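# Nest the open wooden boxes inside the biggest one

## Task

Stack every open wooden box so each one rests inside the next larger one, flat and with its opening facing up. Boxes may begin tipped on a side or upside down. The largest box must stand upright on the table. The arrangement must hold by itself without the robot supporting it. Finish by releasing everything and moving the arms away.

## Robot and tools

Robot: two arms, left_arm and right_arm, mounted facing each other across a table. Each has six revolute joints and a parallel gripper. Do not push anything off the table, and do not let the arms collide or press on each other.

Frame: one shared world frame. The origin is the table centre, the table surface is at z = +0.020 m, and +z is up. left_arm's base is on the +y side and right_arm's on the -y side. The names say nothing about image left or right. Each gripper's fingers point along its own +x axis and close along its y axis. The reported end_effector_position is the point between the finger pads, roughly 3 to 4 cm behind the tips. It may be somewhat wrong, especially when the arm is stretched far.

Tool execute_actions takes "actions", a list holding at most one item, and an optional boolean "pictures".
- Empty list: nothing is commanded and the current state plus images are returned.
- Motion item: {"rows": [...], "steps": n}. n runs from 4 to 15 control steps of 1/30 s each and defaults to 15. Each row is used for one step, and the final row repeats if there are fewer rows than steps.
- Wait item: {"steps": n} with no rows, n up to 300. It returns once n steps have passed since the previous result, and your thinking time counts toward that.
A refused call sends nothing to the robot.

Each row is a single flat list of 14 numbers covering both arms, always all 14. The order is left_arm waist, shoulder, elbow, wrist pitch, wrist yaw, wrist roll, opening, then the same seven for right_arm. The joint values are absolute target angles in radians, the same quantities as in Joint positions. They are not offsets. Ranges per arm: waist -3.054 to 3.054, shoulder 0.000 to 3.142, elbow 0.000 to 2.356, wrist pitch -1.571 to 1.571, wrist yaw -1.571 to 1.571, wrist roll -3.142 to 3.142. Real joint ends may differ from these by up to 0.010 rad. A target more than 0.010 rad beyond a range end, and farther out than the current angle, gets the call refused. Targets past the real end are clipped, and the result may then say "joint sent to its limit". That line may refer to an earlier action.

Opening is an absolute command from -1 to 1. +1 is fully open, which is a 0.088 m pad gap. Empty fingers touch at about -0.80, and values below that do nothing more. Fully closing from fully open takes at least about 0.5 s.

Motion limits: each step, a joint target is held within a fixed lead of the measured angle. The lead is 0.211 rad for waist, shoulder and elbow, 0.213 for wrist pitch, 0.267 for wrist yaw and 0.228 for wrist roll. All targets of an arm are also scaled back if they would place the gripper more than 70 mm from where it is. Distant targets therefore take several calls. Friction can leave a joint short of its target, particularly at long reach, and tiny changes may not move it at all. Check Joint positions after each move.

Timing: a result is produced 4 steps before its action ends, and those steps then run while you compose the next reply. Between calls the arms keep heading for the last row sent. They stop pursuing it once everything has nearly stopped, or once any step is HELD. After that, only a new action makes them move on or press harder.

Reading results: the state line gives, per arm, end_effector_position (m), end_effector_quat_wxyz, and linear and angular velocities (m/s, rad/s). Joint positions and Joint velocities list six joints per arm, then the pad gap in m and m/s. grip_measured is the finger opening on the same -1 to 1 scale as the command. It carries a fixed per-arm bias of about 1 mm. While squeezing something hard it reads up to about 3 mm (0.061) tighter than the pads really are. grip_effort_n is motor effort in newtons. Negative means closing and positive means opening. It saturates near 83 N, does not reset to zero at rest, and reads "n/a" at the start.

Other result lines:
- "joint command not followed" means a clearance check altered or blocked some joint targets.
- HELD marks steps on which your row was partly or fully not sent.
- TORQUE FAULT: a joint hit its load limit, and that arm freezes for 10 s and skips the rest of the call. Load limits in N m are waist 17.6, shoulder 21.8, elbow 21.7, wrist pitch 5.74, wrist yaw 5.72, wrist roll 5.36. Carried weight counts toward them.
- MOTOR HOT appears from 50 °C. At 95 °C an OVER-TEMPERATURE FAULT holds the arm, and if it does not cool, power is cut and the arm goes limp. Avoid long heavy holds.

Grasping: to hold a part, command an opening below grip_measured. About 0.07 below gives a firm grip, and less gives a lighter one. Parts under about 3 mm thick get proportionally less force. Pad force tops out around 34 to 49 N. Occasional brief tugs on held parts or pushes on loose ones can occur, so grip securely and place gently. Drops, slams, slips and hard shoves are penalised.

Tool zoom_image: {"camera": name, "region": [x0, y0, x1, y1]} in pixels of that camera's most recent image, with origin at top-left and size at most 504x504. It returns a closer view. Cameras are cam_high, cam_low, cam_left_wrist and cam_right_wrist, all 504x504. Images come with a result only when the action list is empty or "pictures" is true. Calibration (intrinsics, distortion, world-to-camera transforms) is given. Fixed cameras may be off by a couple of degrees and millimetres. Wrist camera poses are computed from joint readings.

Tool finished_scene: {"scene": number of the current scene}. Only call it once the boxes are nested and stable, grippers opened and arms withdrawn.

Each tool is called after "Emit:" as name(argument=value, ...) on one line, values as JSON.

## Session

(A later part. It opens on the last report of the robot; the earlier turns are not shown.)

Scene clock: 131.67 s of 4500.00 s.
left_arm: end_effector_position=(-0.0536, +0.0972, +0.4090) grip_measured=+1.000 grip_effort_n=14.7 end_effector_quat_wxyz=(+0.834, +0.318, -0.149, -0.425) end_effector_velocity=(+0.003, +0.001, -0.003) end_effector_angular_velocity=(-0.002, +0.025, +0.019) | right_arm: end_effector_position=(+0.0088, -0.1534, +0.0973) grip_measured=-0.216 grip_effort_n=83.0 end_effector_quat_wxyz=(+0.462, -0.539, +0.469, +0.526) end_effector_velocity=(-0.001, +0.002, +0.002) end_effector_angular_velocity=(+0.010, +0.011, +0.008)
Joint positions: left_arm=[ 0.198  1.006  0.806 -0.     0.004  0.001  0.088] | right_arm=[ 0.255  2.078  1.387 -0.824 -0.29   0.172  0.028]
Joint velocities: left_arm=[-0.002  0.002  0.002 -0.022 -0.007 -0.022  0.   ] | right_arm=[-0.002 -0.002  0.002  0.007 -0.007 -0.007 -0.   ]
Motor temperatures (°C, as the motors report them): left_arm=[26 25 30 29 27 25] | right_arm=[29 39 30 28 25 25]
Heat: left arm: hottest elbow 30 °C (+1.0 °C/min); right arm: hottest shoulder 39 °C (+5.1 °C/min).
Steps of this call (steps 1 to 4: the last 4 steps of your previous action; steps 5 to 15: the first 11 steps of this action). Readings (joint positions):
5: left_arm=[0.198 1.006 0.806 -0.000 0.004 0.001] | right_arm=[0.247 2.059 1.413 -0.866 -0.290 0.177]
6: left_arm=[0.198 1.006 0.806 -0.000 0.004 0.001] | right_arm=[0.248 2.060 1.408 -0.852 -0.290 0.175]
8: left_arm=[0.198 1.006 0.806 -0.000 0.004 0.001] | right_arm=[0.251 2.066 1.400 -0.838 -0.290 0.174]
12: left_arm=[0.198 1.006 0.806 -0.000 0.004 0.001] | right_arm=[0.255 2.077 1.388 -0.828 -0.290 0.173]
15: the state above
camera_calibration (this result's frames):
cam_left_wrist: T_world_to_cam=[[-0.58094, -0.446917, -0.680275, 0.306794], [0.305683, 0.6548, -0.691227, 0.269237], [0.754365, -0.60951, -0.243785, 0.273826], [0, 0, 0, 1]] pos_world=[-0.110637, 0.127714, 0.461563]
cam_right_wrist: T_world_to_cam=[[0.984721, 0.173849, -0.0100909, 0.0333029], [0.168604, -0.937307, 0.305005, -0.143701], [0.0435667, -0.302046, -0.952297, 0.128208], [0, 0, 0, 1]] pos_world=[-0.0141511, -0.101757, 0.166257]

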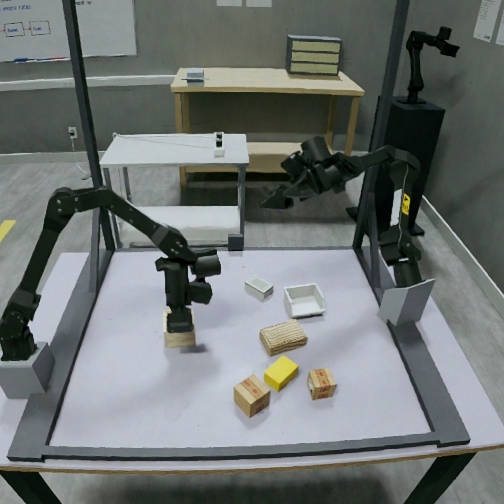

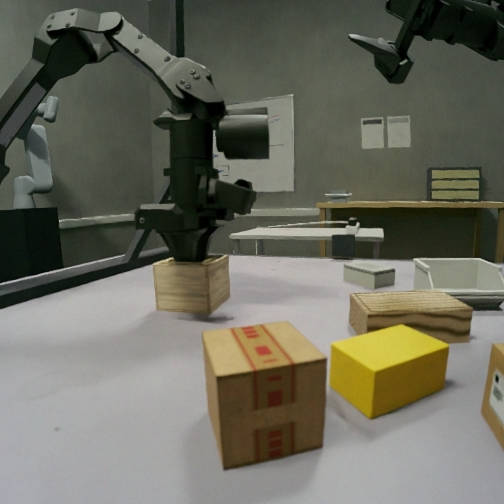

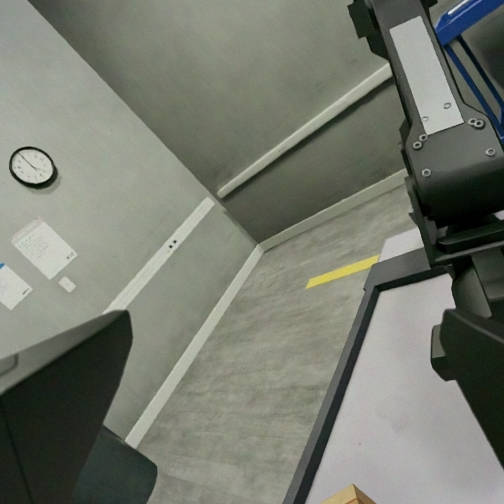

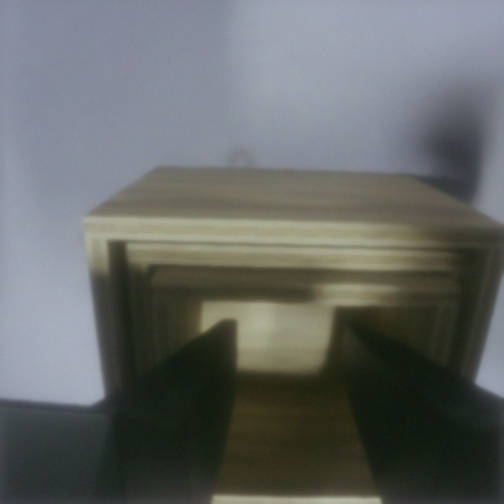

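Nearly down; release and lift.

Emit:
execute_actions(actions=[{"rows":[[0.2,1.0,0.8,0,0,0,1,0.258,2.09,1.375,-0.82,-0.291,0.17,-0.8]],"steps":15}])

Emit:
execute_actions(actions=[{"rows":[[0.2,1.0,0.8,0,0,0,1,0.24,1.9,1.45,-0.95,-0.291,0.17,-0.8]],"steps":15}])

Emit:
execute_actions(actions=[{"steps":10}], pictures=true)

Scene clock: 132.17 s of 4500.00 s.
left_arm: end_effector_position=(-0.0536, +0.0972, +0.4090) grip_measured=+1.000 grip_effort_n=14.7 end_effector_quat_wxyz=(+0.834, +0.318, -0.149, -0.425) end_effector_velocity=(+0.002, +0.002, -0.003) end_effector_angular_velocity=(+0.010, -0.003, +0.012) | right_arm: end_effector_position=(+0.0087, -0.1531, +0.0972) grip_measured=-0.762 grip_effort_n=-14.7 end_effector_quat_wxyz=(+0.462, -0.539, +0.469, +0.526) end_effector_velocity=(+0.001, +0.003, +0.002) end_effector_angular_velocity=(+0.014, -0.003, +0.023)
Joint positions: left_arm=[ 0.198  1.006  0.806 -0.     0.004  0.001  0.088] | right_arm=[ 0.255  2.078  1.386 -0.822 -0.29   0.172  0.002]
Joint velocities: left_arm=[-0.002 -0.002 -0.007 -0.007 -0.007  0.007  0.   ] | right_arm=[-0.002 -0.002  0.002  0.007  0.007 -0.022 -0.015]
Motor temperatures (°C, as the motors report them): left_arm=[26 25 30 29 27 25] | right_arm=[29 39 30 28 25 25]
Heat: left arm: hottest elbow 30 °C (+1.0 °C/min); right arm: hottest shoulder 39 °C (+5.0 °C/min).
Steps of this call (steps 1 to 4: the last 4 steps of your previous action; steps 5 to 15: the first 11 steps of this action). Readings (joint positions):
5: left_arm=[0.198 1.006 0.806 -0.000 0.004 0.001] | right_arm=[0.255 2.078 1.386 -0.823 -0.290 0.172]
6: left_arm=[0.198 1.006 0.806 -0.000 0.004 0.001] | right_arm=[0.255 2.078 1.386 -0.823 -0.290 0.172]
8: left_arm=[0.198 1.006 0.806 -0.000 0.004 0.001] | right_arm=[0.255 2.078 1.386 -0.822 -0.290 0.172]
12: left_arm=[0.198 1.006 0.806 -0.000 0.004 0.001] | right_arm=[0.255 2.078 1.386 -0.822 -0.290 0.172]
15: the state above

Scene clock: 132.67 s of 4500.00 s.
left_arm: end_effector_position=(-0.0536, +0.0972, +0.4090) grip_measured=+1.000 grip_effort_n=14.7 end_effector_quat_wxyz=(+0.834, +0.318, -0.149, -0.425) end_effector_velocity=(+0.003, +0.003, -0.003) end_effector_angular_velocity=(+0.002, +0.008, +0.026) | right_arm: end_effector_position=(-0.0114, -0.1488, +0.1755) grip_measured=-0.795 grip_effort_n=-22.6 end_effector_quat_wxyz=(+0.478, -0.506, +0.438, +0.569) end_effector_velocity=(+0.006, -0.028, -0.006) end_effector_angular_velocity=(-0.131, -0.018, -0.027)
Joint positions: left_arm=[ 0.198  1.006  0.806 -0.     0.004  0.001  0.088] | right_arm=[ 0.242  1.899  1.452 -0.94  -0.29   0.172  0.   ]
Joint velocities: left_arm=[-0.007 -0.002 -0.002 -0.022 -0.022 -0.007  0.   ] | right_arm=[ 0.002  0.002 -0.007 -0.125 -0.022 -0.007 -0.   ]
Motor temperatures (°C, as the motors report them): left_arm=[26 25 30 29 27 25] | right_arm=[29 39 30 28 25 25]
Heat: left arm: hottest elbow 30 °C (+1.0 °C/min); right arm: hottest shoulder 39 °C (+4.1 °C/min).
Steps of this call (steps 1 to 4: the last 4 steps of your previous action; steps 5 to 15: the first 11 steps of this action). Readings (joint positions):
5: left_arm=[0.198 1.006 0.806 -0.000 0.004 0.001] | right_arm=[0.255 2.067 1.389 -0.830 -0.290 0.172]
6: left_arm=[0.198 1.006 0.806 -0.000 0.004 0.001] | right_arm=[0.254 2.052 1.391 -0.862 -0.290 0.172]
8: left_arm=[0.198 1.006 0.806 -0.000 0.004 0.001] | right_arm=[0.250 1.999 1.396 -0.908 -0.290 0.172]
12: left_arm=[0.198 1.006 0.806 -0.000 0.004 0.001] | right_arm=[0.242 1.914 1.445 -0.928 -0.290 0.172]
15: the state above

Scene clock: 133.00 s of 4500.00 s.
left_arm: end_effector_position=(-0.0536, +0.0972, +0.4090) grip_measured=+1.000 grip_effort_n=14.7 end_effector_quat_wxyz=(+0.834, +0.318, -0.149, -0.425) end_effector_velocity=(-0.001, +0.001, +0.003) end_effector_angular_velocity=(-0.017, -0.003, -0.001) | right_arm: end_effector_position=(-0.0109, -0.1504, +0.1753) grip_measured=-0.795 grip_effort_n=-23.5 end_effector_quat_wxyz=(+0.478, -0.508, +0.440, +0.566) end_effector_velocity=(+0.000, -0.002, +0.000) end_effector_angular_velocity=(-0.008, +0.004, +0.004)
Joint positions: left_arm=[ 0.198  1.006  0.806 -0.     0.004  0.001  0.088] | right_arm=[ 0.242  1.899  1.452 -0.948 -0.29   0.172  0.   ]
Joint velocities: left_arm=[ 0.002 -0.007 -0.002  0.007 -0.007 -0.007  0.   ] | right_arm=[-0.002 -0.002 -0.002 -0.007 -0.007 -0.007 -0.   ]
Motor temperatures (°C, as the motors report them): left_arm=[26 25 30 29 27 25] | right_arm=[29 39 30 28 25 25]
Heat: left arm: hottest elbow 30 °C (+1.0 °C/min); right arm: hottest shoulder 39 °C (+4.0 °C/min).
Kept back: nothing.
Steps of this call (steps 1 to 4: the last 4 steps of your previous action; steps 5 to 10: the robot went on to your last target). Readings (joint positions):
1: left_arm=[0.198 1.006 0.806 -0.000 0.004 0.001] | right_arm=[0.242 1.899 1.452 -0.943 -0.290 0.172]
2: left_arm=[0.198 1.006 0.806 -0.000 0.004 0.001] | right_arm=[0.242 1.899 1.452 -0.946 -0.290 0.172]
4: left_arm=[0.198 1.006 0.806 -0.000 0.004 0.001] | right_arm=[0.242 1.899 1.452 -0.947 -0.290 0.172]
8: left_arm=[0.198 1.006 0.806 -0.000 0.004 0.001] | right_arm=[0.242 1.899 1.452 -0.948 -0.290 0.172]
10: the state above
camera_calibration (this result's frames):
cam_left_wrist: T_world_to_cam=[[-0.58094, -0.446917, -0.680275, 0.306794], [0.305683, 0.6548, -0.691227, 0.269237], [0.754365, -0.60951, -0.243785, 0.273826], [0, 0, 0, 1]] pos_world=[-0.110637, 0.127714, 0.461563]
cam_right_wrist: T_world_to_cam=[[0.980066, 0.197313, -0.0232079, 0.058707], [0.198092, -0.961581, 0.190055, -0.144555], [0.0151841, -0.190864, -0.981499, 0.225822], [0, 0, 0, 1]] pos_world=[-0.0323305, -0.107484, 0.25048]

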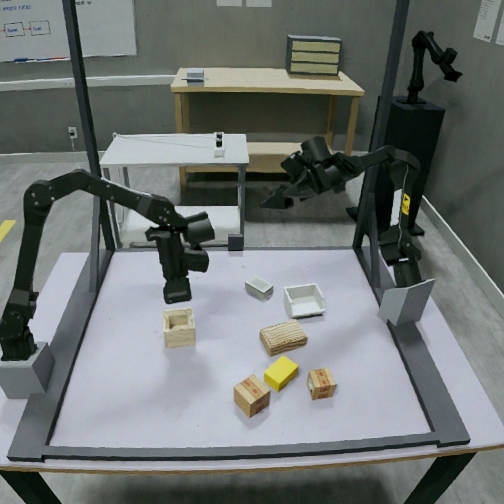

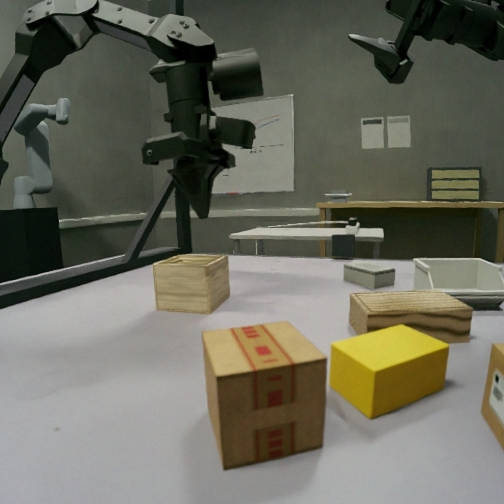

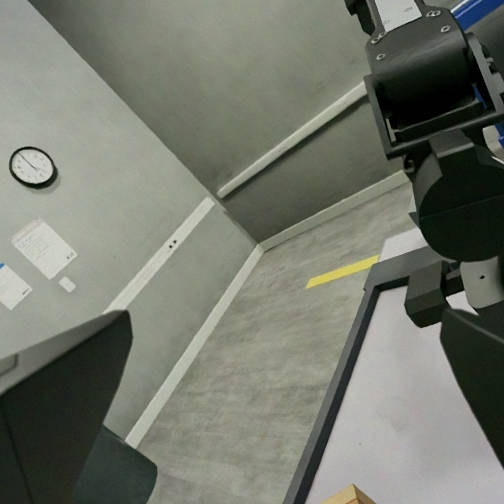

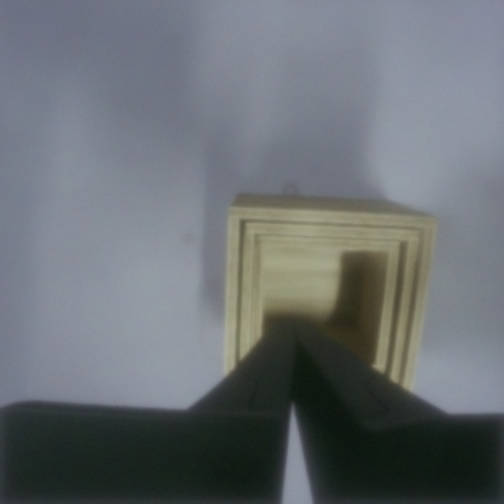

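Nested.

Emit:
finished_scene(scene=1)

The scene is finished: the task was done.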